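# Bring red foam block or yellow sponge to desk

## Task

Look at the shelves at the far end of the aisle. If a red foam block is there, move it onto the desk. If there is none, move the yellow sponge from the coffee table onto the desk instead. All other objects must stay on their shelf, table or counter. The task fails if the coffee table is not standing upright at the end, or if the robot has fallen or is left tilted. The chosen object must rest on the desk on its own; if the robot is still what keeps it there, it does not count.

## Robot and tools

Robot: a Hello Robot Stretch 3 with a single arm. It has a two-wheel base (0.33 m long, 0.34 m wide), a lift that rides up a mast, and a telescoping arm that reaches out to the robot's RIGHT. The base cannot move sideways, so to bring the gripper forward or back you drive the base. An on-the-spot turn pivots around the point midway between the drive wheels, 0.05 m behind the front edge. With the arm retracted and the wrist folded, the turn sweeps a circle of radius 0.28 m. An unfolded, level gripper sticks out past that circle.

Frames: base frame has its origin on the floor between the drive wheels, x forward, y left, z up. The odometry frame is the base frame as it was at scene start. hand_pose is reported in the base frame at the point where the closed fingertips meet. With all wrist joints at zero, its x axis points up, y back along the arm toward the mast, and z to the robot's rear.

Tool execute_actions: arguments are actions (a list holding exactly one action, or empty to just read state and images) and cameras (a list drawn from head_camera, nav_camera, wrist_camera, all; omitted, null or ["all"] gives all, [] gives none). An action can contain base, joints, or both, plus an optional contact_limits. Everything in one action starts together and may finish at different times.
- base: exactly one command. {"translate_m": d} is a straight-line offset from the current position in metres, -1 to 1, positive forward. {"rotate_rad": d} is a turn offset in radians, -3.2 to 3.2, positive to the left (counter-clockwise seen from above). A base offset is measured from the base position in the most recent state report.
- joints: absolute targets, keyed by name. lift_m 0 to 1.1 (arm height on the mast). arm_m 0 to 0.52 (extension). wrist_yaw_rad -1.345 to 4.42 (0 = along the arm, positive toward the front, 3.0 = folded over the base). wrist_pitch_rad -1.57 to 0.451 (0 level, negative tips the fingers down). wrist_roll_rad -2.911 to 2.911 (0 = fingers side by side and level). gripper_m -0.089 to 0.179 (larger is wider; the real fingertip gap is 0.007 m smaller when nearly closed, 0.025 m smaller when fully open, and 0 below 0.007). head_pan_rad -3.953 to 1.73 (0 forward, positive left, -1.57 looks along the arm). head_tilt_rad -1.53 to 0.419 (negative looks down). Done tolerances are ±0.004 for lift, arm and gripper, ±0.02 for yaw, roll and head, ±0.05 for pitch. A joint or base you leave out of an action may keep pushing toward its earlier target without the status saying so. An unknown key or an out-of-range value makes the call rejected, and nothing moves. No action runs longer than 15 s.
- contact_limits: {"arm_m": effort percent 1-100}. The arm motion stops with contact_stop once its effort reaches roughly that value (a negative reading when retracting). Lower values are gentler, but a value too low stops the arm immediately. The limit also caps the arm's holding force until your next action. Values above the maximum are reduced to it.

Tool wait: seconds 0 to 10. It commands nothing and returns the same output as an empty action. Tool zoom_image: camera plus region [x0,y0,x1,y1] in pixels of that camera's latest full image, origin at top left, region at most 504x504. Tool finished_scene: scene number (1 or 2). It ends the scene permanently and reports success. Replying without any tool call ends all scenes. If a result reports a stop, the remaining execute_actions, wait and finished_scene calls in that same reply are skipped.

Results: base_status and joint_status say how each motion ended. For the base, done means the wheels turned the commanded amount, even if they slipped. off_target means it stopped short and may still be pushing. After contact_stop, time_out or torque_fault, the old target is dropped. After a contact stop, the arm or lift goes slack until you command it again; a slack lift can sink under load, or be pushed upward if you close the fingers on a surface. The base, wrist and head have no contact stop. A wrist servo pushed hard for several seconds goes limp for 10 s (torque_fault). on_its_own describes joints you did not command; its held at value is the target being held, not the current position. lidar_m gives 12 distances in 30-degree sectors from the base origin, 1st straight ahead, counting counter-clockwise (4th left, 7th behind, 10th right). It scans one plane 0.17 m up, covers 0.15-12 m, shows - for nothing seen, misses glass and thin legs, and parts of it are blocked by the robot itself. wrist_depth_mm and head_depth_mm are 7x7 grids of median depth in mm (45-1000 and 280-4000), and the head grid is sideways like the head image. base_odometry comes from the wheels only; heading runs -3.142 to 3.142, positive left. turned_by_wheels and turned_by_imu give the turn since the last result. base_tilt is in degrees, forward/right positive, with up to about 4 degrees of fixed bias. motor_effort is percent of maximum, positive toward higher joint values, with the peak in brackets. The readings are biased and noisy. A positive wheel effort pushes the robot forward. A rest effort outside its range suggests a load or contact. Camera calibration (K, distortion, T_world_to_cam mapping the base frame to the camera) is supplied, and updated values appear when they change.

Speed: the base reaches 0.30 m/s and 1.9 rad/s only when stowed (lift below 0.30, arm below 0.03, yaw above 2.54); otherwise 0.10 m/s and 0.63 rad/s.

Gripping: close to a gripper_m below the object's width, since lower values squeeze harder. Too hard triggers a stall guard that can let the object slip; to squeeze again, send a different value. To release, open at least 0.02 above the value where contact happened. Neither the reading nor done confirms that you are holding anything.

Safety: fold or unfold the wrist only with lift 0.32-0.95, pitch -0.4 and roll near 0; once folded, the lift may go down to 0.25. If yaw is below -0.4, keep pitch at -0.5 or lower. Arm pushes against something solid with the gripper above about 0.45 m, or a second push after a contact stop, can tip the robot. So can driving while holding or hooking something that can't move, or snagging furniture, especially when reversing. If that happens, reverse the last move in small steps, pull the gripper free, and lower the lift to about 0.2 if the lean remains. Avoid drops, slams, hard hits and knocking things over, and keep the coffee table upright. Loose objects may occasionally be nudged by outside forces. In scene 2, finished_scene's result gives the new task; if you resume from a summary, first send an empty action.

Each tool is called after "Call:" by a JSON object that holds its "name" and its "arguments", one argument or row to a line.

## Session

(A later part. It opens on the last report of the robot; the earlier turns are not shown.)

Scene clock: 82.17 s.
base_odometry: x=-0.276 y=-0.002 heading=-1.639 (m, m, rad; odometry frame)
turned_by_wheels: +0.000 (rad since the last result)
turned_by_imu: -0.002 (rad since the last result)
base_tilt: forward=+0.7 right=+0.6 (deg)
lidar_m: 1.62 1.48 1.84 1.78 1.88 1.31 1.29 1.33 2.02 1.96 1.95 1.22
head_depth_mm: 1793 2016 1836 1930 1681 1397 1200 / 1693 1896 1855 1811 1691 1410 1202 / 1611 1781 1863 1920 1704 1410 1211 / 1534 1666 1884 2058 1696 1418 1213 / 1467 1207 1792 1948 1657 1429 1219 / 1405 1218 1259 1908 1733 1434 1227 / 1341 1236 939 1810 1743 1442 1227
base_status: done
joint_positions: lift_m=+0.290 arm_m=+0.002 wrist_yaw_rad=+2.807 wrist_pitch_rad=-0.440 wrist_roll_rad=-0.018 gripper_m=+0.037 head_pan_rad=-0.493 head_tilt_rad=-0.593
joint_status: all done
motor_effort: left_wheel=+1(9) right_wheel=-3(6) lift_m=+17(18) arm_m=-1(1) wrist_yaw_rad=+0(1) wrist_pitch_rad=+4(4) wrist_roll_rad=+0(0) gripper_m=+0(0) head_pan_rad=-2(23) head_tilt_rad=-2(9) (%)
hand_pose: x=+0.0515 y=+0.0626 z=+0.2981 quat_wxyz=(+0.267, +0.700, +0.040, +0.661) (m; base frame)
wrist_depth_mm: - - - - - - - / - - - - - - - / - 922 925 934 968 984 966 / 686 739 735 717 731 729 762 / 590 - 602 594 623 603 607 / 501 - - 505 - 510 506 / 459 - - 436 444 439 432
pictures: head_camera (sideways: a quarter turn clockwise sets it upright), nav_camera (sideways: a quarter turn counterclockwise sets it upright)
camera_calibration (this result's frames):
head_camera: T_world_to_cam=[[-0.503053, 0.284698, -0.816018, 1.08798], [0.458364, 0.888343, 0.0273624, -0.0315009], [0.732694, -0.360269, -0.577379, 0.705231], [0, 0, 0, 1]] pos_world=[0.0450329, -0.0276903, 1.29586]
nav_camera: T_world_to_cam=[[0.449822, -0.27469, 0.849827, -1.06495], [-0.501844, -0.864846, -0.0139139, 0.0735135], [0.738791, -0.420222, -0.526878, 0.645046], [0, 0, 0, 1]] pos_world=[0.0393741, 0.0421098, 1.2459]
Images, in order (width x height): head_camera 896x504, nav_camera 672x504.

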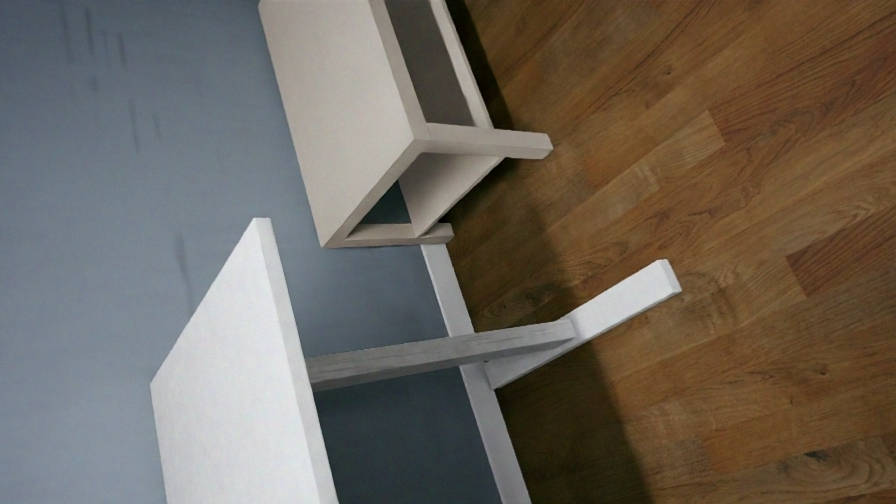

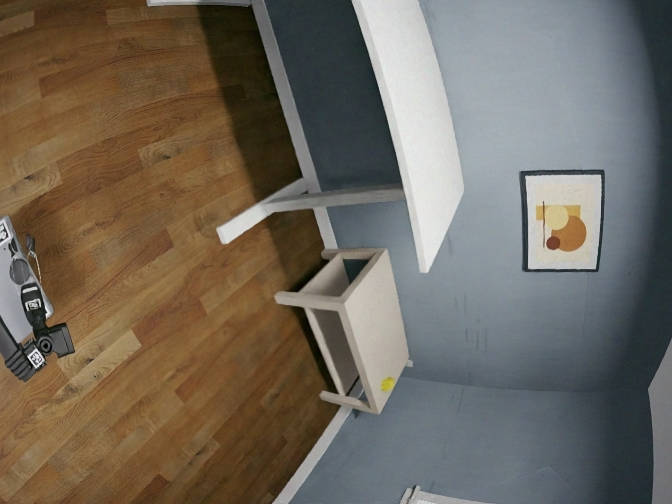

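Call:
{"name": "execute_actions", "arguments": {
  "actions": [
    {"base":{"rotate_rad":-1.2}}
  ],
  "cameras": []
}}

Call:
{"name": "execute_actions", "arguments": {
  "actions": [
    {"base":{"translate_m":1.0}}
  ],
  "cameras": []
}}

Call:
{"name": "execute_actions", "arguments": {
  "actions": [
    {"base":{"translate_m":0.55}}
  ],
  "cameras": []
}}

Call:
{"name": "execute_actions", "arguments": {
  "actions": [
    {"base":{"rotate_rad":2.77},"joints":{"head_pan_rad":-1.57,"head_tilt_rad":-0.8,"lift_m":0.7}}
  ],
  "cameras": ["nav_camera","head_camera"]
}}

Scene clock: 91.17 s.
base_odometry: x=-0.276 y=-0.002 heading=-2.839 (m, m, rad; odometry frame)
turned_by_wheels: -1.200 (rad since the last result)
turned_by_imu: -1.209 (rad since the last result)
base_tilt: forward=+0.7 right=+0.7 (deg)
lidar_m: 1.94 1.31 1.22 1.48 1.50 1.78 1.83 1.38 1.30 1.33 2.11 1.96
head_depth_mm: 1707 1907 2165 2096 1680 1397 1202 / 1689 1873 2128 2124 1689 1407 1207 / 1689 1874 2107 2137 1702 1417 1211 / 1656 1834 2089 2152 1709 1414 1214 / 1648 1826 2056 2169 1715 1426 1221 / 1632 1808 2034 2188 1725 1435 1226 / 1625 1785 2012 2171 1746 1448 1229
base_status: done
joint_positions: lift_m=+0.290 arm_m=+0.002 wrist_yaw_rad=+2.807 wrist_pitch_rad=-0.440 wrist_roll_rad=-0.018 gripper_m=+0.037 head_pan_rad=-0.493 head_tilt_rad=-0.593
joint_status: not commanded
motor_effort: left_wheel=+1(8) right_wheel=-2(10) lift_m=+18(18) arm_m=-1(1) wrist_yaw_rad=+1(1) wrist_pitch_rad=+4(4) wrist_roll_rad=+0(0) gripper_m=+1(0) head_pan_rad=-3(2) head_tilt_rad=-2(3) (%)
hand_pose: x=+0.0515 y=+0.0626 z=+0.2981 quat_wxyz=(+0.267, +0.700, +0.040, +0.661) (m; base frame)
wrist_depth_mm: - - - - - - - / - - - - - - - / - 948 957 972 938 933 948 / 679 723 742 725 757 744 747 / 581 - 605 592 621 615 596 / 512 - - 502 - 512 503 / 455 - - 438 431 430 429
pictures: none
No camera images: the call's "cameras" was empty. Leave "cameras" out to get every camera's image.

Scene clock: 96.20 s.
base_odometry: x=-1.231 y=-0.300 heading=-2.839 (m, m, rad; odometry frame)
turned_by_wheels: +0.000 (rad since the last result)
turned_by_imu: -0.002 (rad since the last result)
base_tilt: forward=+0.7 right=+0.7 (deg)
lidar_m: 1.05 0.97 0.67 0.67 1.56 2.70 2.74 2.03 1.67 1.70 1.12 1.04
head_depth_mm: 885 984 1101 1289 1509 1402 1204 / 876 975 1089 1267 1489 1412 1206 / 867 962 1063 1255 1468 1415 1211 / 862 955 1050 1242 1449 1419 1221 / 854 949 1048 1225 1426 1420 1220 / 846 937 1034 1207 1402 1432 1227 / 841 932 1024 1194 1386 1438 1230
base_status: done
joint_positions: lift_m=+0.290 arm_m=+0.002 wrist_yaw_rad=+2.807 wrist_pitch_rad=-0.440 wrist_roll_rad=-0.018 gripper_m=+0.037 head_pan_rad=-0.493 head_tilt_rad=-0.593
joint_status: not commanded
motor_effort: left_wheel=+2(9) right_wheel=-3(5) lift_m=+18(18) arm_m=-1(1) wrist_yaw_rad=+0(1) wrist_pitch_rad=+4(4) wrist_roll_rad=+0(0) gripper_m=+0(0) head_pan_rad=-1(3) head_tilt_rad=-2(2) (%)
hand_pose: x=+0.0515 y=+0.0626 z=+0.2981 quat_wxyz=(+0.267, +0.700, +0.040, +0.661) (m; base frame)
wrist_depth_mm: - - - - - - - / - - - 830 901 873 872 / - 905 937 905 953 940 895 / 701 749 728 731 727 734 729 / 601 - 604 591 622 594 611 / 497 - - 503 - 504 509 / 465 - - 439 433 436 438
pictures: none
No camera images: the call's "cameras" was empty. Leave "cameras" out to get every camera's image.

Scene clock: 99.70 s.
base_odometry: x=-1.756 y=-0.464 heading=-2.839 (m, m, rad; odometry frame)
turned_by_wheels: +0.000 (rad since the last result)
turned_by_imu: -0.001 (rad since the last result)
base_tilt: forward=+0.7 right=+0.8 (deg)
lidar_m: 0.54 0.49 0.97 1.02 1.22 2.38 3.23 2.03 1.97 0.88 0.58 0.54
head_depth_mm: 430 480 542 622 741 899 1119 / 426 474 535 614 729 883 1114 / 422 470 530 607 693 867 1091 / 419 465 523 599 683 851 1066 / 415 460 517 586 651 838 1043 / 407 446 500 578 670 823 1017 / 400 450 512 583 679 807 1000
base_status: done
joint_positions: lift_m=+0.290 arm_m=+0.002 wrist_yaw_rad=+2.807 wrist_pitch_rad=-0.440 wrist_roll_rad=-0.018 gripper_m=+0.037 head_pan_rad=-0.493 head_tilt_rad=-0.593
joint_status: not commanded
motor_effort: left_wheel=+2(10) right_wheel=-3(6) lift_m=+18(18) arm_m=-1(1) wrist_yaw_rad=+1(1) wrist_pitch_rad=+4(4) wrist_roll_rad=+0(0) gripper_m=+0(1) head_pan_rad=-1(2) head_tilt_rad=-3(2) (%)
hand_pose: x=+0.0515 y=+0.0626 z=+0.2981 quat_wxyz=(+0.267, +0.700, +0.040, +0.661) (m; base frame)
wrist_depth_mm: - - - 967 920 442 718 / - 849 826 849 892 488 717 / - 684 679 640 654 855 693 / 688 718 707 737 725 708 663 / 587 - 618 609 600 606 600 / 497 - - 501 - 516 508 / 463 - - 443 439 436 438
pictures: none
No camera images: the call's "cameras" was empty. Leave "cameras" out to get every camera's image.

Scene clock: 105.27 s.
base_odometry: x=-1.756 y=-0.464 heading=-0.069 (m, m, rad; odometry frame)
turned_by_wheels: +2.770 (rad since the last result)
turned_by_imu: +2.806 (rad since the last result)
base_tilt: forward=+0.8 right=+0.7 (deg)
lidar_m: 3.19 2.58 1.98 1.85 0.74 0.55 0.54 0.56 0.49 0.97 1.06 0.75
head_depth_mm: 874 1005 1185 1391 1353 1234 - / 880 1010 1190 1102 939 1105 1083 / 881 1014 1197 1109 936 1171 - / 883 1018 1201 1114 951 1154 1098 / 889 1020 1203 1128 959 1214 1138 / 889 1025 1209 1134 965 1225 1140 / 891 1029 1211 1138 970 1224 1149
base_status: done
joint_positions: lift_m=+0.700 arm_m=+0.002 wrist_yaw_rad=+2.807 wrist_pitch_rad=-0.440 wrist_roll_rad=-0.018 gripper_m=+0.037 head_pan_rad=-1.563 head_tilt_rad=-0.790
joint_status: all done
motor_effort: left_wheel=-1(7) right_wheel=+1(9) lift_m=+30(30) arm_m=-1(1) wrist_yaw_rad=+0(1) wrist_pitch_rad=+4(4) wrist_roll_rad=+0(0) gripper_m=+1(0) head_pan_rad=-2(31) head_tilt_rad=-4(15) (%)
hand_pose: x=+0.0515 y=+0.0625 z=+0.7075 quat_wxyz=(+0.267, +0.700, +0.040, +0.661) (m; base frame)
wrist_depth_mm: - - - - - - - / - - - - - - - / - - - - - - - / 821 - - - - - - / 832 - - - - - - / 846 - 969 989 - 994 - / 805 839 864 867 877 856 873
pictures: head_camera (sideways: a quarter turn clockwise sets it upright), nav_camera (sideways: a quarter turn counterclockwise sets it upright)
camera_calibration (this result's frames):
head_camera: T_world_to_cam=[[0.00702738, 0.726474, -0.687158, 0.916918], [0.99937, 0.018803, 0.0300991, -0.0383565], [0.0347869, -0.686937, -0.725884, 0.902658], [0, 0, 0, 1]] pos_world=[0.000488178, -0.0453258, 1.28645]
nav_camera: T_world_to_cam=[[-0.0237487, -0.682589, 0.730416, -0.906395], [-0.999608, 0.0270318, -0.00723938, 0.0678577], [-0.014803, -0.730302, -0.682964, 0.852693], [0, 0, 0, 1]] pos_world=[0.0589278, 0.00219386, 1.2449]
Images, in order (width x height): head_camera 896x504, nav_camera 672x504.

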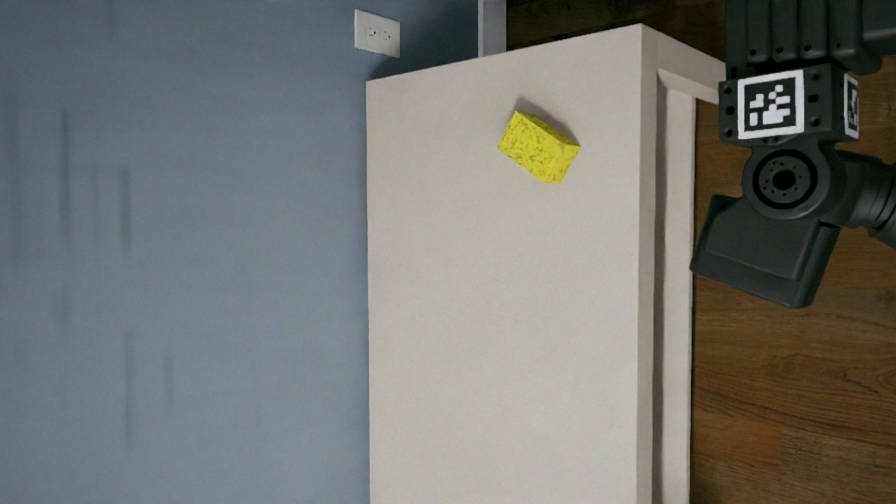

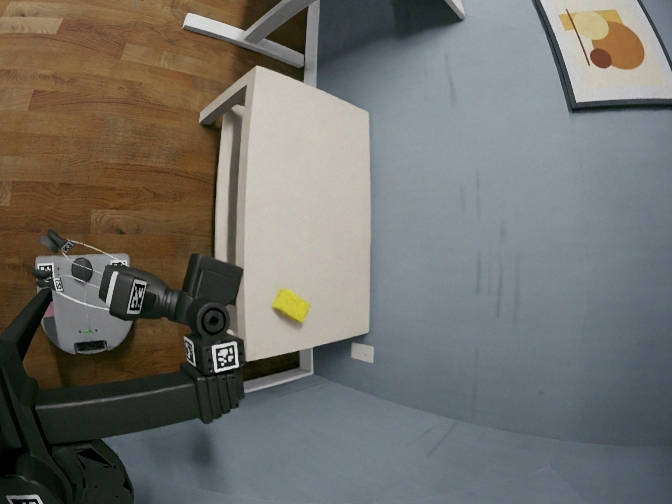

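Call:
{"name": "execute_actions", "arguments": {
  "actions": [
    {"joints":{"wrist_pitch_rad":-0.4,"wrist_roll_rad":0,"wrist_yaw_rad":-0.35,"gripper_m":0.15}}
  ],
  "cameras": []
}}

Call:
{"name": "execute_actions", "arguments": {
  "actions": [
    {"joints":{"wrist_pitch_rad":-0.5,"lift_m":0.6,"arm_m":0.1}}
  ],
  "cameras": ["wrist_camera","head_camera"]
}}

Scene clock: 111.80 s.
base_odometry: x=-1.756 y=-0.464 heading=-0.069 (m, m, rad; odometry frame)
turned_by_wheels: +0.000 (rad since the last result)
turned_by_imu: +0.000 (rad since the last result)
base_tilt: forward=+0.8 right=+0.7 (deg)
lidar_m: 3.20 2.57 1.98 1.85 0.74 0.55 0.54 0.56 0.49 0.97 1.06 0.75
head_depth_mm: 877 1006 1184 1393 1380 1259 - / 879 1012 1188 1104 942 1070 - / 882 1012 1190 1109 935 - - / 885 1019 1201 1115 952 1212 1138 / 887 1021 1204 1124 961 1220 1142 / 888 1024 1211 1131 963 1227 1139 / 895 1029 1217 1140 966 1227 1151
base_status: not commanded
joint_positions: lift_m=+0.700 arm_m=+0.002 wrist_yaw_rad=-0.347 wrist_pitch_rad=-0.419 wrist_roll_rad=-0.003 gripper_m=+0.150 head_pan_rad=-1.563 head_tilt_rad=-0.790
joint_status: all done
motor_effort: left_wheel=+0(1) right_wheel=+1(1) lift_m=+29(30) arm_m=-1(1) wrist_yaw_rad=-2(2) wrist_pitch_rad=+5(6) wrist_roll_rad=+1(2) gripper_m=-1(83) head_pan_rad=-2(2) head_tilt_rad=-3(3) (%)
hand_pose: x=-0.0979 y=-0.3576 z=+0.7123 quat_wxyz=(+0.657, +0.026, -0.705, -0.265) (m; base frame)
wrist_depth_mm: 609 648 684 746 770 588 441 / 654 687 733 791 827 604 451 / 703 751 804 826 931 614 459 / 689 713 708 683 - 639 468 / 553 593 554 512 949 680 474 / 479 - 469 446 875 788 484 / 406 401 399 401 429 717 473
pictures: none
No camera images: the call's "cameras" was empty. Leave "cameras" out to get every camera's image.

Scene clock: 113.77 s.
base_odometry: x=-1.756 y=-0.464 heading=-0.069 (m, m, rad; odometry frame)
turned_by_wheels: +0.000 (rad since the last result)
turned_by_imu: +0.000 (rad since the last result)
base_tilt: forward=+0.7 right=+0.7 (deg)
lidar_m: 3.18 2.58 1.97 1.85 0.74 0.55 0.53 0.56 0.49 0.97 1.06 0.75
head_depth_mm: 877 1008 1182 1394 1353 1240 - / 879 1012 1186 1106 944 - 1105 / 882 1011 1191 1110 948 - 1114 / 885 1016 1199 1117 957 1208 1133 / 888 1020 1201 1123 958 1221 1138 / 891 1027 1211 1130 960 1222 1146 / 894 1027 1213 1142 967 1228 1151
base_status: not commanded
joint_positions: lift_m=+0.600 arm_m=+0.100 wrist_yaw_rad=-0.348 wrist_pitch_rad=-0.512 wrist_roll_rad=-0.003 gripper_m=+0.150 head_pan_rad=-1.563 head_tilt_rad=-0.790
joint_status: all done
motor_effort: left_wheel=+0(1) right_wheel=+1(1) lift_m=+17(24) arm_m=+3(4) wrist_yaw_rad=-1(1) wrist_pitch_rad=+4(4) wrist_roll_rad=+1(1) gripper_m=+0(0) head_pan_rad=-1(1) head_tilt_rad=-3(3) (%)
hand_pose: x=-0.0937 y=-0.4435 z=+0.5924 quat_wxyz=(+0.644, +0.059, -0.704, -0.295) (m; base frame)
wrist_depth_mm: 537 583 627 639 714 580 444 / 575 629 652 710 762 616 456 / 546 549 538 528 853 635 467 / 434 434 433 376 462 658 482 / 368 374 362 327 360 655 494 / 324 - 311 310 308 301 502 / 270 273 272 269 283 628 500
pictures: head_camera (sideways: a quarter turn clockwise sets it upright), wrist_camera
camera_calibration (this result's frames):
head_camera: T_world_to_cam=[[0.00703344, 0.726473, -0.687159, 0.916918], [0.99937, 0.0187947, 0.0300991, -0.0383565], [0.0347811, -0.686938, -0.725884, 0.902658], [0, 0, 0, 1]] pos_world=[0.0004878, -0.0453258, 1.28645]
wrist_camera: T_world_to_cam=[[-0.959213, 0.282656, 0.00408967, 0.036708], [0.178626, 0.617265, -0.76621, 0.776412], [-0.219098, -0.734227, -0.642578, 0.197546], [0, 0, 0, 1]] pos_world=[-0.0601944, -0.344584, 0.721683]
Images, in order (width x height): head_camera 896x504, wrist_camera 644x364.

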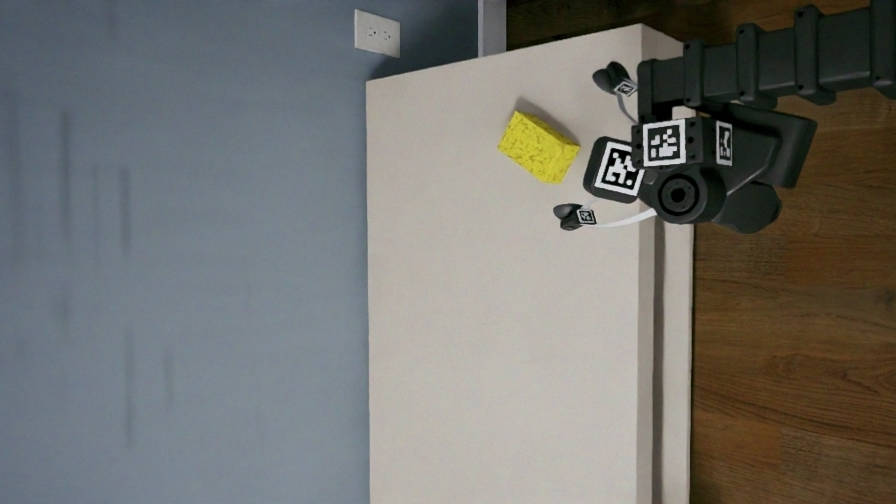

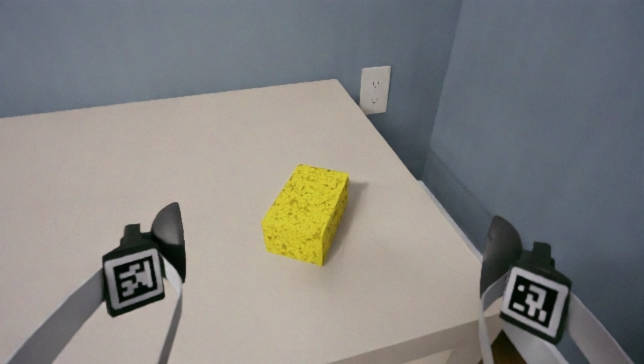

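Call:
{"name": "execute_actions", "arguments": {
  "actions": [
    {"base":{"translate_m":-0.02},"joints":{"arm_m":0.24,"lift_m":0.54}}
  ],
  "cameras": []
}}

Call:
{"name": "execute_actions", "arguments": {
  "actions": [
    {"joints":{"lift_m":0.49}}
  ],
  "cameras": ["wrist_camera","head_camera"]
}}

Scene clock: 118.47 s.
base_odometry: x=-1.776 y=-0.463 heading=-0.069 (m, m, rad; odometry frame)
turned_by_wheels: +0.000 (rad since the last result)
turned_by_imu: +0.000 (rad since the last result)
base_tilt: forward=+0.7 right=+0.8 (deg)
lidar_m: 3.21 2.59 1.98 1.78 0.71 0.53 0.52 0.54 0.48 0.96 1.06 0.76
head_depth_mm: 876 1004 1186 1430 1414 1238 1128 / 880 1009 1189 1105 957 1210 1118 / 881 1011 1193 1113 - 1224 1128 / 885 1018 1197 1120 954 1213 1136 / 887 1018 1203 1127 958 1215 1141 / 891 1022 1209 1127 964 1224 1143 / 894 1027 1212 1140 968 1232 1152
base_status: done
joint_positions: lift_m=+0.540 arm_m=+0.240 wrist_yaw_rad=-0.348 wrist_pitch_rad=-0.513 wrist_roll_rad=-0.002 gripper_m=+0.150 head_pan_rad=-1.563 head_tilt_rad=-0.790
joint_status: all done
motor_effort: left_wheel=-1(5) right_wheel=+1(4) lift_m=+17(17) arm_m=+3(5) wrist_yaw_rad=+0(1) wrist_pitch_rad=+4(4) wrist_roll_rad=+1(1) gripper_m=+1(0) head_pan_rad=-2(3) head_tilt_rad=-3(3) (%)
hand_pose: x=-0.0937 y=-0.5834 z=+0.5323 quat_wxyz=(+0.644, +0.059, -0.704, -0.295) (m; base frame)
wrist_depth_mm: 433 446 479 522 555 566 434 / 463 490 517 543 614 598 439 / 430 422 411 417 660 620 457 / 341 334 336 336 333 645 468 / 283 294 277 227 278 570 484 / 251 - 241 189 232 236 480 / 209 210 206 167 208 204 450
pictures: none
No camera images: the call's "cameras" was empty. Leave "cameras" out to get every camera's image.

Scene clock: 119.77 s.
base_odometry: x=-1.776 y=-0.463 heading=-0.069 (m, m, rad; odometry frame)
turned_by_wheels: +0.000 (rad since the last result)
turned_by_imu: +0.000 (rad since the last result)
base_tilt: forward=+0.8 right=+0.7 (deg)
lidar_m: 3.21 2.58 1.98 1.78 0.71 0.53 0.51 0.54 0.48 0.96 1.07 0.76
head_depth_mm: 877 1006 1178 1431 1416 1235 1122 / 875 1010 1188 1105 960 1162 1120 / 879 1015 1194 1110 - 1228 1127 / 884 1016 1199 1120 953 1215 1132 / 887 1022 1202 1128 960 1215 1140 / 890 1025 1210 1131 963 1225 1143 / 893 1027 1214 1138 965 1232 1145
base_status: not commanded
joint_positions: lift_m=+0.490 arm_m=+0.240 wrist_yaw_rad=-0.348 wrist_pitch_rad=-0.513 wrist_roll_rad=-0.002 gripper_m=+0.150 head_pan_rad=-1.563 head_tilt_rad=-0.790
joint_status: all done
motor_effort: left_wheel=-1(1) right_wheel=+1(1) lift_m=+18(22) arm_m=+3(3) wrist_yaw_rad=-1(1) wrist_pitch_rad=+4(4) wrist_roll_rad=+1(1) gripper_m=+0(0) head_pan_rad=-3(2) head_tilt_rad=-3(3) (%)
hand_pose: x=-0.0937 y=-0.5834 z=+0.4823 quat_wxyz=(+0.644, +0.059, -0.704, -0.295) (m; base frame)
wrist_depth_mm: 428 449 475 512 559 574 435 / 433 425 418 412 598 600 442 / 323 321 318 316 318 604 456 / 257 256 254 183 242 263 473 / 215 222 214 153 207 217 459 / 191 - 173 132 178 179 183 / - 161 157 139 160 156 158
pictures: head_camera (sideways: a quarter turn clockwise sets it upright), wrist_camera
camera_calibration (this result's frames):
head_camera: T_world_to_cam=[[0.00707154, 0.726474, -0.687158, 0.916916], [0.999371, 0.0187422, 0.0300991, -0.0383565], [0.0347451, -0.686938, -0.725885, 0.90266], [0, 0, 0, 1]] pos_world=[0.000485422, -0.0453255, 1.28645]
wrist_camera: T_world_to_cam=[[-0.959109, 0.283012, 0.00381155, 0.0770401], [0.179191, 0.617581, -0.765823, 0.77844], [-0.219091, -0.733824, -0.643041, 0.0245077], [0, 0, 0, 1]] pos_world=[-0.0602303, -0.484569, 0.611613]
Images, in order (width x height): head_camera 896x504, wrist_camera 644x364.

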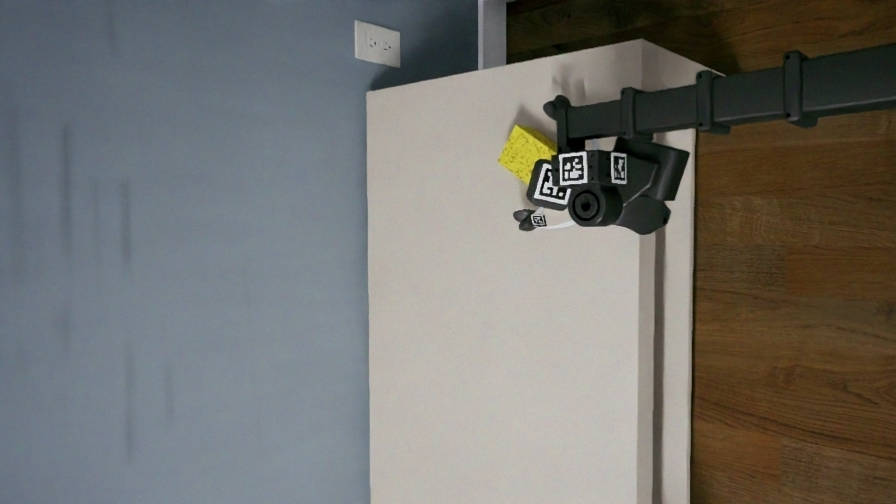

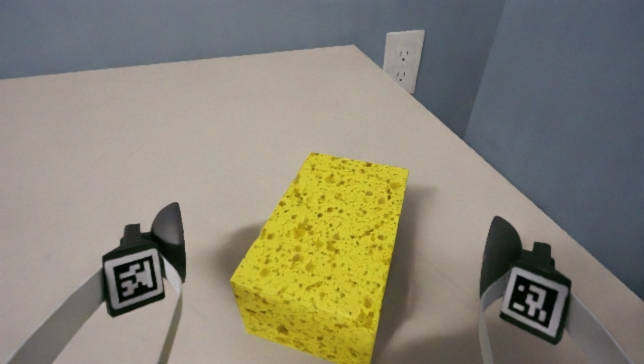

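Call:
{"name": "execute_actions", "arguments": {
  "actions": [
    {"joints":{"lift_m":0.48,"arm_m":0.26}}
  ],
  "cameras": []
}}

Call:
{"name": "execute_actions", "arguments": {
  "actions": [
    {"joints":{"gripper_m":0.03}}
  ],
  "cameras": []
}}

Call:
{"name": "execute_actions", "arguments": {
  "actions": [
    {"joints":{"lift_m":0.6}}
  ],
  "cameras": ["wrist_camera"]
}}

Scene clock: 123.30 s.
base_odometry: x=-1.776 y=-0.463 heading=-0.069 (m, m, rad; odometry frame)
turned_by_wheels: +0.000 (rad since the last result)
turned_by_imu: +0.000 (rad since the last result)
base_tilt: forward=+0.6 right=+0.7 (deg)
lidar_m: 3.21 2.58 1.98 1.78 0.71 0.53 0.51 0.54 0.48 0.96 1.06 0.76
head_depth_mm: 875 1003 1183 1431 1411 1240 1122 / 878 1011 1185 1104 956 1061 1115 / 880 1012 1190 1109 - 1231 1130 / 883 1014 1194 1116 952 1210 1140 / 885 1021 1208 1127 957 1212 1137 / 890 1025 1203 1132 964 1227 1141 / 889 1027 1214 1142 967 1228 1145
base_status: not commanded
joint_positions: lift_m=+0.480 arm_m=+0.260 wrist_yaw_rad=-0.348 wrist_pitch_rad=-0.513 wrist_roll_rad=-0.002 gripper_m=+0.150 head_pan_rad=-1.563 head_tilt_rad=-0.790
joint_status: all done
motor_effort: left_wheel=-1(1) right_wheel=+1(1) lift_m=+18(18) arm_m=+3(4) wrist_yaw_rad=+0(0) wrist_pitch_rad=+4(4) wrist_roll_rad=+1(1) gripper_m=+1(0) head_pan_rad=-2(2) head_tilt_rad=-3(3) (%)
hand_pose: x=-0.0937 y=-0.6034 z=+0.4723 quat_wxyz=(+0.644, +0.059, -0.704, -0.295) (m; base frame)
wrist_depth_mm: 414 428 463 490 541 546 436 / 402 401 398 393 555 586 443 / 304 298 297 296 296 588 458 / 242 241 243 174 174 236 462 / 202 209 200 140 149 204 433 / 178 - 167 121 128 168 169 / - 152 144 108 143 146 147
pictures: none
No camera images: the call's "cameras" was empty. Leave "cameras" out to get every camera's image.

Scene clock: 125.03 s.
base_odometry: x=-1.776 y=-0.463 heading=-0.069 (m, m, rad; odometry frame)
turned_by_wheels: +0.000 (rad since the last result)
turned_by_imu: +0.000 (rad since the last result)
base_tilt: forward=+0.7 right=+0.8 (deg)
lidar_m: 3.19 2.59 1.98 1.78 0.71 0.53 0.51 0.54 0.48 0.96 1.06 0.76
head_depth_mm: 875 1004 1184 1435 1416 1236 1123 / 879 1007 1188 1106 961 1064 1117 / 881 1014 1192 1112 - 1225 1124 / 883 1017 1198 1120 954 1212 1134 / 888 1021 1199 1125 959 1223 1139 / 891 1026 1209 1134 964 1220 1141 / 894 1025 1215 1144 966 1227 1146
base_status: not commanded
joint_positions: lift_m=+0.480 arm_m=+0.260 wrist_yaw_rad=-0.351 wrist_pitch_rad=-0.493 wrist_roll_rad=+0.002 gripper_m=+0.031 head_pan_rad=-1.563 head_tilt_rad=-0.790
joint_status: all done
motor_effort: left_wheel=-1(1) right_wheel=+2(3) lift_m=+17(17) arm_m=+3(3) wrist_yaw_rad=+1(1) wrist_pitch_rad=-2(5) wrist_roll_rad=+0(1) gripper_m=-15(90) head_pan_rad=-2(2) head_tilt_rad=-4(2) (%)
hand_pose: x=-0.0953 y=-0.6060 z=+0.4766 quat_wxyz=(+0.645, +0.050, -0.706, -0.290) (m; base frame)
wrist_depth_mm: 406 424 462 491 529 546 434 / 421 430 428 422 574 597 438 / 324 320 319 311 312 603 449 / 255 251 250 174 239 256 466 / 210 208 209 143 144 205 446 / 180 179 125 123 123 175 174 / 156 155 120 108 150 153 153
pictures: none
No camera images: the call's "cameras" was empty. Leave "cameras" out to get every camera's image.

Scene clock: 126.97 s.
base_odometry: x=-1.776 y=-0.463 heading=-0.069 (m, m, rad; odometry frame)
turned_by_wheels: +0.000 (rad since the last result)
turned_by_imu: +0.000 (rad since the last result)
base_tilt: forward=+0.7 right=+0.8 (deg)
lidar_m: 3.21 2.58 1.98 1.78 0.71 0.53 0.52 0.54 0.48 0.96 1.06 0.76
head_depth_mm: 876 1004 1188 1431 1411 1262 - / 877 1009 1185 1131 922 1199 1124 / 883 1012 1191 1139 - 1207 1133 / 883 1016 1197 1116 951 1214 1130 / 887 1021 1203 1126 958 1217 1136 / 890 1022 1210 1132 965 1218 1149 / 893 1029 1212 1137 969 1231 1147
base_status: not commanded
joint_positions: lift_m=+0.600 arm_m=+0.260 wrist_yaw_rad=-0.351 wrist_pitch_rad=-0.513 wrist_roll_rad=+0.002 gripper_m=+0.031 head_pan_rad=-1.563 head_tilt_rad=-0.790
joint_status: all done
motor_effort: left_wheel=-1(1) right_wheel=+2(2) lift_m=+29(26) arm_m=+2(2) wrist_yaw_rad=+1(2) wrist_pitch_rad=+4(4) wrist_roll_rad=+0(0) gripper_m=-16(16) head_pan_rad=-2(3) head_tilt_rad=-3(2) (%)
hand_pose: x=-0.0942 y=-0.6032 z=+0.5916 quat_wxyz=(+0.642, +0.057, -0.705, -0.297) (m; base frame)
wrist_depth_mm: 408 433 466 501 528 552 427 / 440 470 507 554 585 593 449 / 475 518 535 527 658 618 454 / 435 432 434 173 724 641 468 / 364 357 359 144 144 657 491 / 312 308 125 124 124 649 506 / 274 272 257 109 259 440 508
pictures: wrist_camera
camera_calibration (this result's frames):
wrist_camera: T_world_to_cam=[[-0.957773, 0.287524, 0.0000863549, 0.0867954], [0.184857, 0.616009, -0.765742, 0.874028], [-0.220223, -0.733392, -0.643147, 0.0804055], [0, 0, 0, 1]] pos_world=[-0.060733, -0.504396, 0.720985]
Images, in order (width x height): wrist_camera 644x364.

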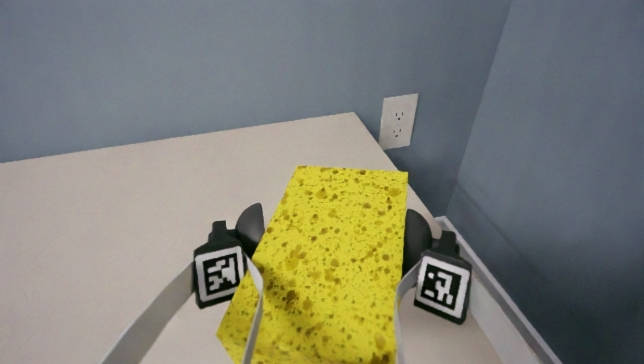

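Call:
{"name": "execute_actions", "arguments": {
  "actions": [
    {"base":{"rotate_rad":0.12},"joints":{"lift_m":0.9,"arm_m":0.0,"wrist_yaw_rad":0,"head_pan_rad":-0.9,"head_tilt_rad":-0.8}}
  ],
  "cameras": []
}}

Call:
{"name": "execute_actions", "arguments": {
  "actions": [
    {"base":{"translate_m":0.7}}
  ],
  "cameras": ["nav_camera"]
}}

Scene clock: 133.87 s.
base_odometry: x=-1.776 y=-0.463 heading=+0.051 (m, m, rad; odometry frame)
turned_by_wheels: +0.120 (rad since the last result)
turned_by_imu: +0.121 (rad since the last result)
base_tilt: forward=+0.6 right=+0.7 (deg)
lidar_m: 3.21 2.52 1.97 1.29 0.64 0.52 0.52 0.56 0.48 1.01 0.76 0.76
head_depth_mm: 1000 1115 1241 1099 939 1056 1122 / 1085 1225 1298 1106 953 1200 1125 / 1189 1360 1540 1111 1014 1271 1128 / 1313 1518 1812 1122 1375 1279 1132 / 1432 1733 1980 1698 1448 1284 1138 / 1124 1290 1537 1673 1481 1288 1142 / 1076 2399 2138 1740 1494 1296 1145
base_status: done
joint_positions: lift_m=+0.900 arm_m=+0.002 wrist_yaw_rad=-0.001 wrist_pitch_rad=-0.514 wrist_roll_rad=+0.002 gripper_m=+0.031 head_pan_rad=-0.907 head_tilt_rad=-0.790
joint_status: all done
joint sent to its limit — the command would take arm_m past its lower limit, so that joint was sent only as far as its limit.
motor_effort: left_wheel=+0(5) right_wheel=+0(8) lift_m=+30(35) arm_m=-3(1) wrist_yaw_rad=+2(4) wrist_pitch_rad=+4(4) wrist_roll_rad=+0(0) gripper_m=-15(16) head_pan_rad=+3(26) head_tilt_rad=-3(3) (%)
hand_pose: x=-0.0218 y=-0.3583 z=+0.8915 quat_wxyz=(+0.683, +0.179, -0.684, -0.181) (m; base frame)
wrist_depth_mm: 864 830 757 731 693 638 625 / 984 913 879 825 773 722 691 / - - 987 921 830 793 755 / - - 891 174 867 885 782 / - 784 774 144 144 986 771 / 672 658 125 124 124 - 759 / 742 602 553 109 548 748 718
pictures: none
No camera images: the call's "cameras" was empty. Leave "cameras" out to get every camera's image.

Scene clock: 142.17 s.
base_odometry: x=-1.076 y=-0.427 heading=+0.051 (m, m, rad; odometry frame)
turned_by_wheels: +0.000 (rad since the last result)
turned_by_imu: -0.002 (rad since the last result)
base_tilt: forward=+0.7 right=+0.8 (deg)
lidar_m: 2.53 2.21 1.79 1.77 1.50 1.22 1.21 1.03 0.56 0.55 0.80 1.79
head_depth_mm: 895 667 1343 1572 1443 1264 1120 / 908 673 587 1151 1394 1269 1128 / 921 679 556 1709 1457 1272 1130 / 932 687 598 1716 1467 1276 1132 / 941 692 2038 1736 1474 1283 1138 / 954 727 2098 1746 1481 1289 1145 / 967 799 2006 1754 1486 1304 1148
base_status: done
joint_positions: lift_m=+0.900 arm_m=+0.002 wrist_yaw_rad=-0.001 wrist_pitch_rad=-0.514 wrist_roll_rad=+0.002 gripper_m=+0.031 head_pan_rad=-0.907 head_tilt_rad=-0.790
joint_status: not commanded
motor_effort: left_wheel=-1(4) right_wheel=+0(6) lift_m=+30(30) arm_m=-4(3) wrist_yaw_rad=+1(2) wrist_pitch_rad=+4(4) wrist_roll_rad=-1(1) gripper_m=-15(16) head_pan_rad=+2(3) head_tilt_rad=-3(3) (%)
hand_pose: x=-0.0218 y=-0.3583 z=+0.8915 quat_wxyz=(+0.683, +0.179, -0.684, -0.181) (m; base frame)
wrist_depth_mm: 297 374 875 838 781 757 701 / - 556 983 933 847 809 788 / - 638 - - 946 905 874 / - - - 174 856 890 876 / - - 769 144 145 739 748 / - - 125 124 125 649 637 / - - 955 110 594 593 568
pictures: nav_camera (sideways: a quarter turn counterclockwise sets it upright)
camera_calibration (this result's frames):
nav_camera: T_world_to_cam=[[0.397573, -0.555408, 0.730382, -0.90892], [-0.808592, -0.588325, -0.00723761, 0.0666902], [0.433722, -0.587704, -0.683001, 0.850005], [0, 0, 0, 1]] pos_world=[0.0466215, 0.0339648, 1.2449]
Images, in order (width x height): nav_camera 672x504.

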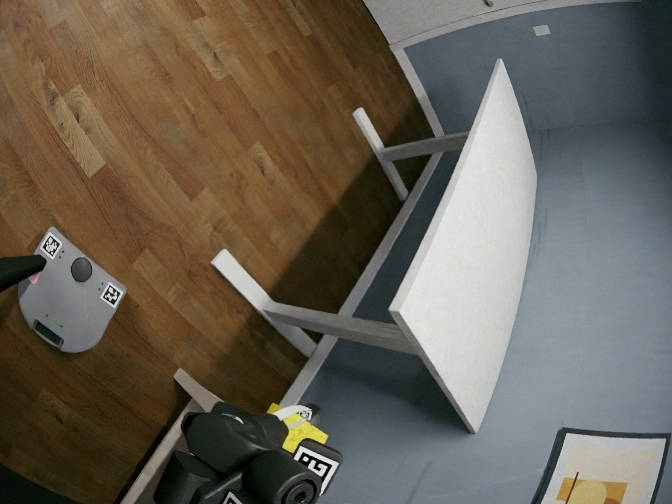

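Call:
{"name": "execute_actions", "arguments": {
  "actions": [
    {"base":{"rotate_rad":0.2}}
  ],
  "cameras": []
}}

Call:
{"name": "execute_actions", "arguments": {
  "actions": [
    {"base":{"translate_m":0.9}}
  ],
  "cameras": []
}}

Call:
{"name": "execute_actions", "arguments": {
  "actions": [
    {"base":{"rotate_rad":-0.3},"joints":{"head_pan_rad":-1.57,"head_tilt_rad":-0.7}}
  ],
  "cameras": ["nav_camera"]
}}

Scene clock: 146.10 s.
base_odometry: x=-1.076 y=-0.427 heading=+0.251 (m, m, rad; odometry frame)
turned_by_wheels: +0.200 (rad since the last result)
turned_by_imu: +0.202 (rad since the last result)
base_tilt: forward=+0.7 right=+0.8 (deg)
lidar_m: 2.56 2.03 1.78 2.11 1.33 1.21 1.03 1.24 0.55 0.80 1.38 1.77
head_depth_mm: 896 667 532 1657 1349 1258 1119 / 907 674 570 1697 1449 1267 1127 / 923 681 1946 1713 1457 1272 1131 / 932 715 2077 1719 1472 1279 1135 / 941 1806 2046 1722 1476 1283 1140 / 1002 2575 2102 1738 1487 1290 1146 / 2182 2493 2133 1755 1496 1302 1146
base_status: done
joint_positions: lift_m=+0.900 arm_m=+0.002 wrist_yaw_rad=-0.001 wrist_pitch_rad=-0.514 wrist_roll_rad=+0.002 gripper_m=+0.031 head_pan_rad=-0.907 head_tilt_rad=-0.790
joint_status: not commanded
motor_effort: left_wheel=-1(4) right_wheel=+2(6) lift_m=+30(29) arm_m=-4(4) wrist_yaw_rad=+1(1) wrist_pitch_rad=+4(4) wrist_roll_rad=-1(0) gripper_m=-15(16) head_pan_rad=+3(2) head_tilt_rad=-2(3) (%)
hand_pose: x=-0.0218 y=-0.3583 z=+0.8915 quat_wxyz=(+0.683, +0.179, -0.684, -0.181) (m; base frame)
wrist_depth_mm: 289 284 343 872 799 735 652 / 205 265 - - 860 808 722 / - - 717 - 995 873 766 / - - - 174 - 877 828 / - - - 144 144 739 762 / - - 125 124 125 647 624 / - - 969 109 608 574 566
pictures: none
No camera images: the call's "cameras" was empty. Leave "cameras" out to get every camera's image.

Scene clock: 156.40 s.
base_odometry: x=-0.205 y=-0.204 heading=+0.251 (m, m, rad; odometry frame)
turned_by_wheels: +0.000 (rad since the last result)
turned_by_imu: -0.002 (rad since the last result)
base_tilt: forward=+0.7 right=+0.6 (deg)
lidar_m: 1.70 2.10 1.47 1.54 2.27 2.05 1.93 1.23 1.07 1.44 1.27 1.69
head_depth_mm: 896 1277 1543 1661 1447 1263 1121 / 950 2065 2053 1659 1449 1266 1122 / 1783 2201 2065 1715 1460 1275 1131 / 1776 2052 2077 1723 1464 1281 1134 / 1679 1900 2053 1730 1477 1285 1142 / 1591 1770 1982 1738 1481 1288 1145 / 1490 1663 1886 1753 1485 1297 1148
base_status: done
joint_positions: lift_m=+0.900 arm_m=+0.002 wrist_yaw_rad=-0.001 wrist_pitch_rad=-0.514 wrist_roll_rad=+0.002 gripper_m=+0.031 head_pan_rad=-0.907 head_tilt_rad=-0.790
joint_status: not commanded
motor_effort: left_wheel=-1(5) right_wheel=+0(6) lift_m=+29(29) arm_m=-4(3) wrist_yaw_rad=+2(2) wrist_pitch_rad=+4(4) wrist_roll_rad=-1(0) gripper_m=-15(16) head_pan_rad=+3(3) head_tilt_rad=-3(4) (%)
hand_pose: x=-0.0218 y=-0.3583 z=+0.8915 quat_wxyz=(+0.683, +0.179, -0.684, -0.181) (m; base frame)
wrist_depth_mm: - - - - - 338 318 / - - - - - - 973 / - - - - - - - / - - - 173 - - - / - - - 144 145 - - / - - 125 124 124 - - / - - 970 109 - - 989
pictures: none
No camera images: the call's "cameras" was empty. Leave "cameras" out to get every camera's image.

Scene clock: 157.97 s.
base_odometry: x=-0.205 y=-0.204 heading=-0.049 (m, m, rad; odometry frame)
turned_by_wheels: -0.300 (rad since the last result)
turned_by_imu: -0.303 (rad since the last result)
base_tilt: forward=+0.8 right=+0.7 (deg)
lidar_m: 1.69 1.80 1.50 1.48 1.54 2.10 2.05 1.23 1.07 1.43 1.27 1.73
head_depth_mm: 1160 809 1585 1732 1539 - - / 1161 816 1590 1787 1593 - - / 1170 828 1599 1801 - - - / 1190 840 1606 1808 1519 1302 1158 / 1200 848 1622 1826 1559 1337 1166 / 1205 857 1634 1839 1575 1345 1173 / 1212 865 1638 1845 1579 1351 1175
base_status: done
joint_positions: lift_m=+0.900 arm_m=+0.002 wrist_yaw_rad=-0.001 wrist_pitch_rad=-0.514 wrist_roll_rad=+0.002 gripper_m=+0.031 head_pan_rad=-1.563 head_tilt_rad=-0.705
joint_status: all done
motor_effort: left_wheel=+2(5) right_wheel=-3(7) lift_m=+30(30) arm_m=-4(3) wrist_yaw_rad=+2(1) wrist_pitch_rad=+4(4) wrist_roll_rad=-1(0) gripper_m=-15(15) head_pan_rad=-1(26) head_tilt_rad=+2(8) (%)
hand_pose: x=-0.0218 y=-0.3583 z=+0.8915 quat_wxyz=(+0.683, +0.179, -0.684, -0.181) (m; base frame)
wrist_depth_mm: 810 - - - - 698 346 / - - - - - - - / - - - - - - - / - - - 173 - - - / - - - 144 145 - - / - - 125 124 124 - - / - - 960 110 990 984 -
pictures: nav_camera (sideways: a quarter turn counterclockwise sets it upright)
camera_calibration (this result's frames):
nav_camera: T_world_to_cam=[[-0.0241983, -0.617725, 0.786022, -0.978869], [-0.999605, 0.0261956, -0.0101868, 0.0716958], [-0.0142977, -0.785958, -0.618114, 0.768336], [0, 0, 0, 1]] pos_world=[0.058966, -0.00267008, 1.24506]
Images, in order (width x height): nav_camera 672x504.

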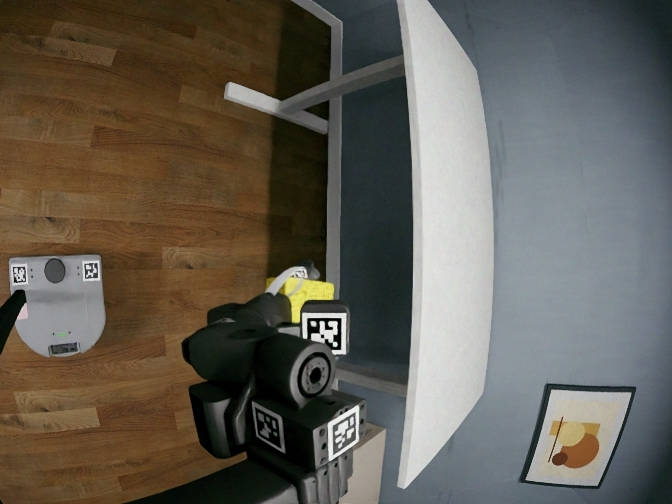

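Call:
{"name": "execute_actions", "arguments": {
  "actions": [
    {"base":{"rotate_rad":-0.7}}
  ],
  "cameras": []
}}

Call:
{"name": "execute_actions", "arguments": {
  "actions": [
    {"base":{"translate_m":0.33}}
  ],
  "cameras": []
}}

Call:
{"name": "execute_actions", "arguments": {
  "actions": [
    {"base":{"rotate_rad":0.7}}
  ],
  "cameras": []
}}

Call:
{"name": "execute_actions", "arguments": {
  "actions": [
    {"joints":{"arm_m":0.42,"lift_m":0.8}}
  ],
  "cameras": ["nav_camera","wrist_camera"]
}}

Scene clock: 166.43 s.
base_odometry: x=-0.205 y=-0.204 heading=-0.749 (m, m, rad; odometry frame)
turned_by_wheels: -0.700 (rad since the last result)
turned_by_imu: -0.708 (rad since the last result)
base_tilt: forward=+0.6 right=+0.7 (deg)
lidar_m: 1.27 1.69 1.71 2.17 1.55 1.54 2.22 2.05 1.93 1.08 1.07 1.32
head_depth_mm: 1972 2004 1891 1835 1625 - - / 1802 1936 1630 1788 1604 - - / 1662 1836 1576 1694 - - - / 1546 1624 1818 1834 1483 1304 1161 / 1434 845 1820 1887 1531 1331 1167 / 1324 857 1194 1745 1572 1340 1172 / 1234 866 1536 1736 1586 1348 1178
base_status: done
joint_positions: lift_m=+0.900 arm_m=+0.002 wrist_yaw_rad=-0.001 wrist_pitch_rad=-0.514 wrist_roll_rad=+0.002 gripper_m=+0.031 head_pan_rad=-1.563 head_tilt_rad=-0.704
joint_status: not commanded
motor_effort: left_wheel=+2(6) right_wheel=-3(7) lift_m=+30(30) arm_m=-3(3) wrist_yaw_rad=+1(2) wrist_pitch_rad=+4(4) wrist_roll_rad=+0(0) gripper_m=-16(16) head_pan_rad=-1(2) head_tilt_rad=+1(2) (%)
hand_pose: x=-0.0218 y=-0.3583 z=+0.8915 quat_wxyz=(+0.683, +0.179, -0.684, -0.181) (m; base frame)
wrist_depth_mm: 357 - - - - - - / 976 - - - - - - / - - - - - - - / - - - 174 - - - / - - - 144 144 - - / - - 125 124 124 - - / - - 972 109 994 - -
pictures: none
No camera images: the call's "cameras" was empty. Leave "cameras" out to get every camera's image.

Scene clock: 171.03 s.
base_odometry: x=+0.037 y=-0.429 heading=-0.749 (m, m, rad; odometry frame)
turned_by_wheels: +0.000 (rad since the last result)
turned_by_imu: -0.001 (rad since the last result)
base_tilt: forward=+0.7 right=+0.7 (deg)
lidar_m: 1.56 1.43 1.44 1.83 1.67 1.83 2.51 2.32 1.31 1.03 1.23 0.95
head_depth_mm: 1698 813 1554 1697 1629 - - / 1549 819 1850 1795 1595 - - / 1403 829 695 1813 - - - / 1265 838 647 1773 1519 1301 1159 / 1194 846 626 1755 1566 1338 1168 / 1139 858 631 1636 1576 1345 1175 / 1083 866 637 552 1584 1347 1180
base_status: done
joint_positions: lift_m=+0.900 arm_m=+0.002 wrist_yaw_rad=-0.001 wrist_pitch_rad=-0.514 wrist_roll_rad=+0.002 gripper_m=+0.031 head_pan_rad=-1.563 head_tilt_rad=-0.704
joint_status: not commanded
motor_effort: left_wheel=+1(6) right_wheel=-3(2) lift_m=+30(30) arm_m=-4(4) wrist_yaw_rad=+2(2) wrist_pitch_rad=+4(4) wrist_roll_rad=+0(1) gripper_m=-14(15) head_pan_rad=-2(3) head_tilt_rad=+2(2) (%)
hand_pose: x=-0.0218 y=-0.3583 z=+0.8915 quat_wxyz=(+0.683, +0.179, -0.684, -0.181) (m; base frame)
wrist_depth_mm: 286 281 276 313 - - - / 214 237 - - - - - / 863 - - - - - - / 927 - - 174 - - - / - - - 145 145 - - / - - 125 124 124 - - / - - 952 110 - - -
pictures: none
No camera images: the call's "cameras" was empty. Leave "cameras" out to get every camera's image.

Scene clock: 173.20 s.
base_odometry: x=+0.037 y=-0.429 heading=-0.049 (m, m, rad; odometry frame)
turned_by_wheels: +0.700 (rad since the last result)
turned_by_imu: +0.709 (rad since the last result)
base_tilt: forward=+0.7 right=+0.7 (deg)
lidar_m: 1.43 1.50 2.17 1.67 2.05 2.37 2.31 1.32 1.03 1.23 0.95 1.48
head_depth_mm: 1023 808 606 1601 1625 - - / 1026 820 611 1607 1595 - - / 1032 829 616 537 - - - / 1045 838 621 1633 1523 1307 1160 / 1057 848 627 1644 1565 1336 1169 / 1065 857 632 1653 1575 1345 1171 / 1071 865 637 1672 1456 1335 1176
base_status: done
joint_positions: lift_m=+0.900 arm_m=+0.002 wrist_yaw_rad=-0.001 wrist_pitch_rad=-0.514 wrist_roll_rad=+0.002 gripper_m=+0.031 head_pan_rad=-1.563 head_tilt_rad=-0.704
joint_status: not commanded
motor_effort: left_wheel=-1(3) right_wheel=+1(6) lift_m=+30(29) arm_m=-4(4) wrist_yaw_rad=+2(2) wrist_pitch_rad=+4(4) wrist_roll_rad=+0(0) gripper_m=-16(14) head_pan_rad=-3(2) head_tilt_rad=+1(2) (%)
hand_pose: x=-0.0218 y=-0.3583 z=+0.8915 quat_wxyz=(+0.683, +0.179, -0.684, -0.181) (m; base frame)
wrist_depth_mm: 289 282 277 272 267 262 260 / 219 217 212 207 202 197 193 / - - - - - - - / - - - 174 - - - / - - - 144 145 - 869 / - - 125 124 125 - 990 / - - 986 109 - - 983
pictures: none
No camera images: the call's "cameras" was empty. Leave "cameras" out to get every camera's image.

Scene clock: 187.57 s.
base_odometry: x=+0.037 y=-0.429 heading=-0.049 (m, m, rad; odometry frame)
turned_by_wheels: +0.000 (rad since the last result)
turned_by_imu: -0.014 (rad since the last result)
base_tilt: forward=+0.7 right=+0.6 (deg)
lidar_m: 1.43 1.50 2.13 1.67 2.13 2.37 2.31 1.31 1.03 1.23 0.96 1.49
head_depth_mm: 1027 819 609 532 - 1289 1151 / 1032 827 615 536 - 1325 1153 / 1045 838 620 539 - 1323 1161 / 1052 847 626 544 1548 1326 1164 / 1057 857 631 1635 1572 1340 1168 / 1060 865 636 1638 1579 1348 1175 / 1064 875 641 1654 1481 1347 1182
base_status: not commanded
joint_positions: lift_m=+0.800 arm_m=+0.186 wrist_yaw_rad=-0.004 wrist_pitch_rad=-0.505 wrist_roll_rad=-0.003 gripper_m=+0.031 head_pan_rad=-1.564 head_tilt_rad=-0.701
joint_status: arm_m contact_stop (moved +0.184 of +0.418); the others done
on_its_own: arm_m is slack since a contact_stop, until your next command for it (your +0.420 is given up)
motor_effort: left_wheel=+1(12) right_wheel=-2(3) lift_m=+18(50) arm_m=+0(39) wrist_yaw_rad=+3(9) wrist_pitch_rad=+1(74) wrist_roll_rad=+2(6) gripper_m=-16(16) head_pan_rad=-2(2) head_tilt_rad=+0(1) (%)
hand_pose: x=-0.0223 y=-0.5437 z=+0.7939 quat_wxyz=(+0.686, +0.176, -0.684, -0.178) (m; base frame)
wrist_depth_mm: 787 777 783 763 746 704 683 / 906 876 838 842 805 797 773 / 996 941 921 932 909 883 849 / - - - 173 969 - 946 / 631 - - 144 144 - - / - - 125 124 125 - - / 915 887 875 109 905 933 846
pictures: nav_camera (sideways: a quarter turn counterclockwise sets it upright), wrist_camera
camera_calibration (this result's frames):
nav_camera: T_world_to_cam=[[-0.0247353, -0.614919, 0.788202, -0.981708], [-0.999582, 0.0269966, -0.0103073, 0.0718527], [-0.0149406, -0.788128, -0.61533, 0.764717], [0, 0, 0, 1]] pos_world=[0.0589652, -0.00291541, 1.24508]
wrist_camera: T_world_to_cam=[[-0.99828, -0.0584053, 0.00515922, -0.0544307], [-0.0411786, 0.635747, -0.770798, 0.988693], [0.0417388, -0.769685, -0.637058, 0.25119], [0, 0, 0, 1]] pos_world=[-0.0241085, -0.4384, 0.922386]
Images, in order (width x height): nav_camera 672x504, wrist_camera 644x364.

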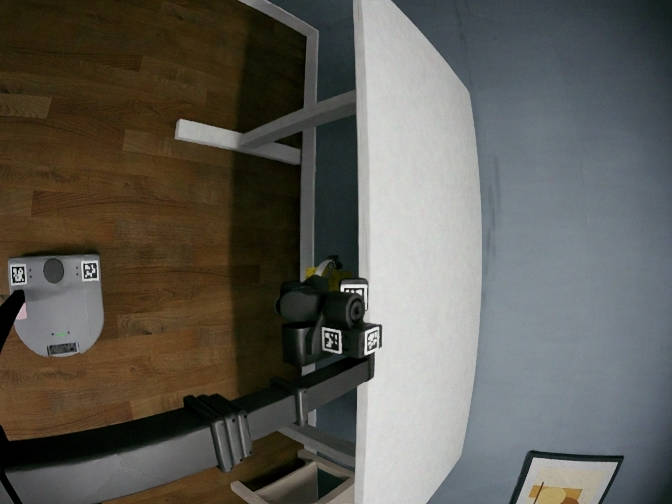

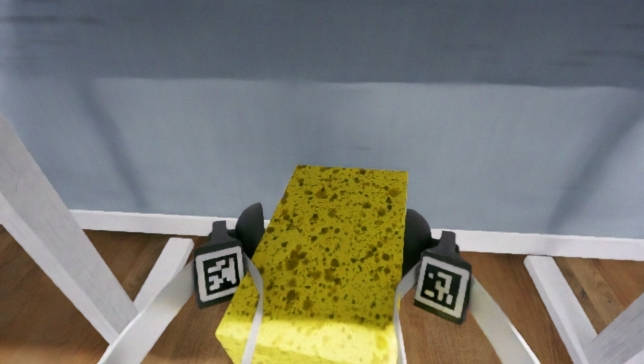

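Call:
{"name": "execute_actions", "arguments": {
  "actions": [
    {"joints":{"arm_m":0.0}}
  ],
  "cameras": []
}}

Call:
{"name": "execute_actions", "arguments": {
  "actions": [
    {"joints":{"lift_m":1.09,"wrist_pitch_rad":-0.1}}
  ],
  "cameras": ["wrist_camera"]
}}

Scene clock: 192.57 s.
base_odometry: x=+0.037 y=-0.429 heading=-0.049 (m, m, rad; odometry frame)
turned_by_wheels: +0.000 (rad since the last result)
turned_by_imu: +0.000 (rad since the last result)
base_tilt: forward=+0.7 right=+0.7 (deg)
lidar_m: 1.43 1.50 2.13 1.66 2.13 2.37 2.31 1.31 1.03 1.23 0.96 1.49
head_depth_mm: 1027 816 611 1599 1540 1367 - / 1033 826 614 1612 1546 1362 - / 1044 834 621 1619 1583 - - / 1052 845 625 1626 1581 1312 1163 / 1057 855 630 1640 1566 1339 1169 / 1063 865 635 1635 1580 1341 1174 / 1065 876 641 1658 1480 1345 1178
base_status: not commanded
joint_positions: lift_m=+0.800 arm_m=+0.002 wrist_yaw_rad=-0.001 wrist_pitch_rad=-0.514 wrist_roll_rad=-0.003 gripper_m=+0.031 head_pan_rad=-1.564 head_tilt_rad=-0.701
joint_status: all done
joint sent to its limit — the command would take arm_m past its lower limit, so that joint was sent only as far as its limit.
motor_effort: left_wheel=+0(1) right_wheel=-2(2) lift_m=+19(19) arm_m=-3(5) wrist_yaw_rad=+2(3) wrist_pitch_rad=+4(4) wrist_roll_rad=+1(1) gripper_m=-15(16) head_pan_rad=-3(2) head_tilt_rad=+0(0) (%)
hand_pose: x=-0.0218 y=-0.3583 z=+0.7921 quat_wxyz=(+0.685, +0.180, -0.683, -0.180) (m; base frame)
wrist_depth_mm: 629 963 948 942 900 880 858 / 630 - - - - 981 957 / - - - - - - - / - - - 173 - - - / - - - 144 144 - 835 / - - 125 123 124 - 956 / 935 927 887 110 901 893 884
pictures: none
No camera images: the call's "cameras" was empty. Leave "cameras" out to get every camera's image.

Scene clock: 196.03 s.
base_odometry: x=+0.037 y=-0.429 heading=-0.049 (m, m, rad; odometry frame)
turned_by_wheels: +0.000 (rad since the last result)
turned_by_imu: +0.000 (rad since the last result)
base_tilt: forward=+0.6 right=+0.7 (deg)
lidar_m: 1.43 1.50 2.14 1.66 2.13 2.37 2.31 1.31 1.03 1.23 0.95 1.49
head_depth_mm: - - - - 1478 1311 1150 / - - - - 1457 1321 1155 / - - - - 1482 1321 1159 / 1022 304 602 1630 1557 1331 1165 / 1055 836 630 1637 1570 1341 1164 / 1058 866 636 1644 1581 1347 1172 / 1064 876 641 1649 1479 1346 1178
base_status: not commanded
joint_positions: lift_m=+1.090 arm_m=+0.002 wrist_yaw_rad=-0.001 wrist_pitch_rad=-0.121 wrist_roll_rad=-0.003 gripper_m=+0.031 head_pan_rad=-1.564 head_tilt_rad=-0.701
joint_status: all done
motor_effort: left_wheel=+1(1) right_wheel=-2(2) lift_m=+29(33) arm_m=-3(3) wrist_yaw_rad=+2(2) wrist_pitch_rad=+6(8) wrist_roll_rad=+1(1) gripper_m=-17(15) head_pan_rad=-2(2) head_tilt_rad=+0(0) (%)
hand_pose: x=-0.0218 y=-0.3984 z=+1.1735 quat_wxyz=(+0.707, +0.043, -0.704, -0.044) (m; base frame)
wrist_depth_mm: 954 964 923 912 928 860 863 / - 989 997 941 946 898 890 / - - - - 980 942 972 / - - - 173 922 962 959 / 671 664 671 145 144 682 692 / 502 506 125 124 124 516 516 / 401 403 372 109 389 406 411
pictures: wrist_camera
camera_calibration (this result's frames):
wrist_camera: T_world_to_cam=[[-0.998138, -0.0543027, 0.027788, -0.0723639], [-0.0428899, 0.300835, -0.952711, 1.26895], [0.0433752, -0.952129, -0.302604, 0.139765], [0, 0, 0, 1]] pos_world=[-0.0238661, -0.252601, 1.25325]
Images, in order (width x height): wrist_camera 644x364.

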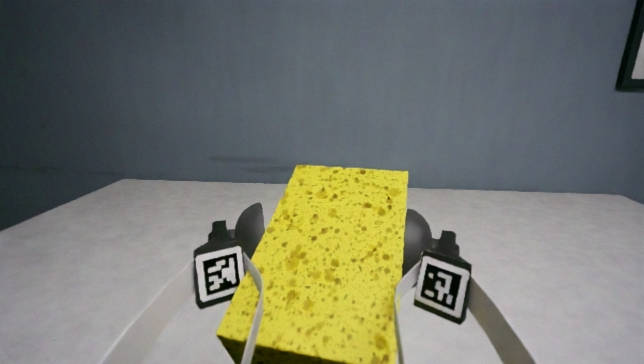

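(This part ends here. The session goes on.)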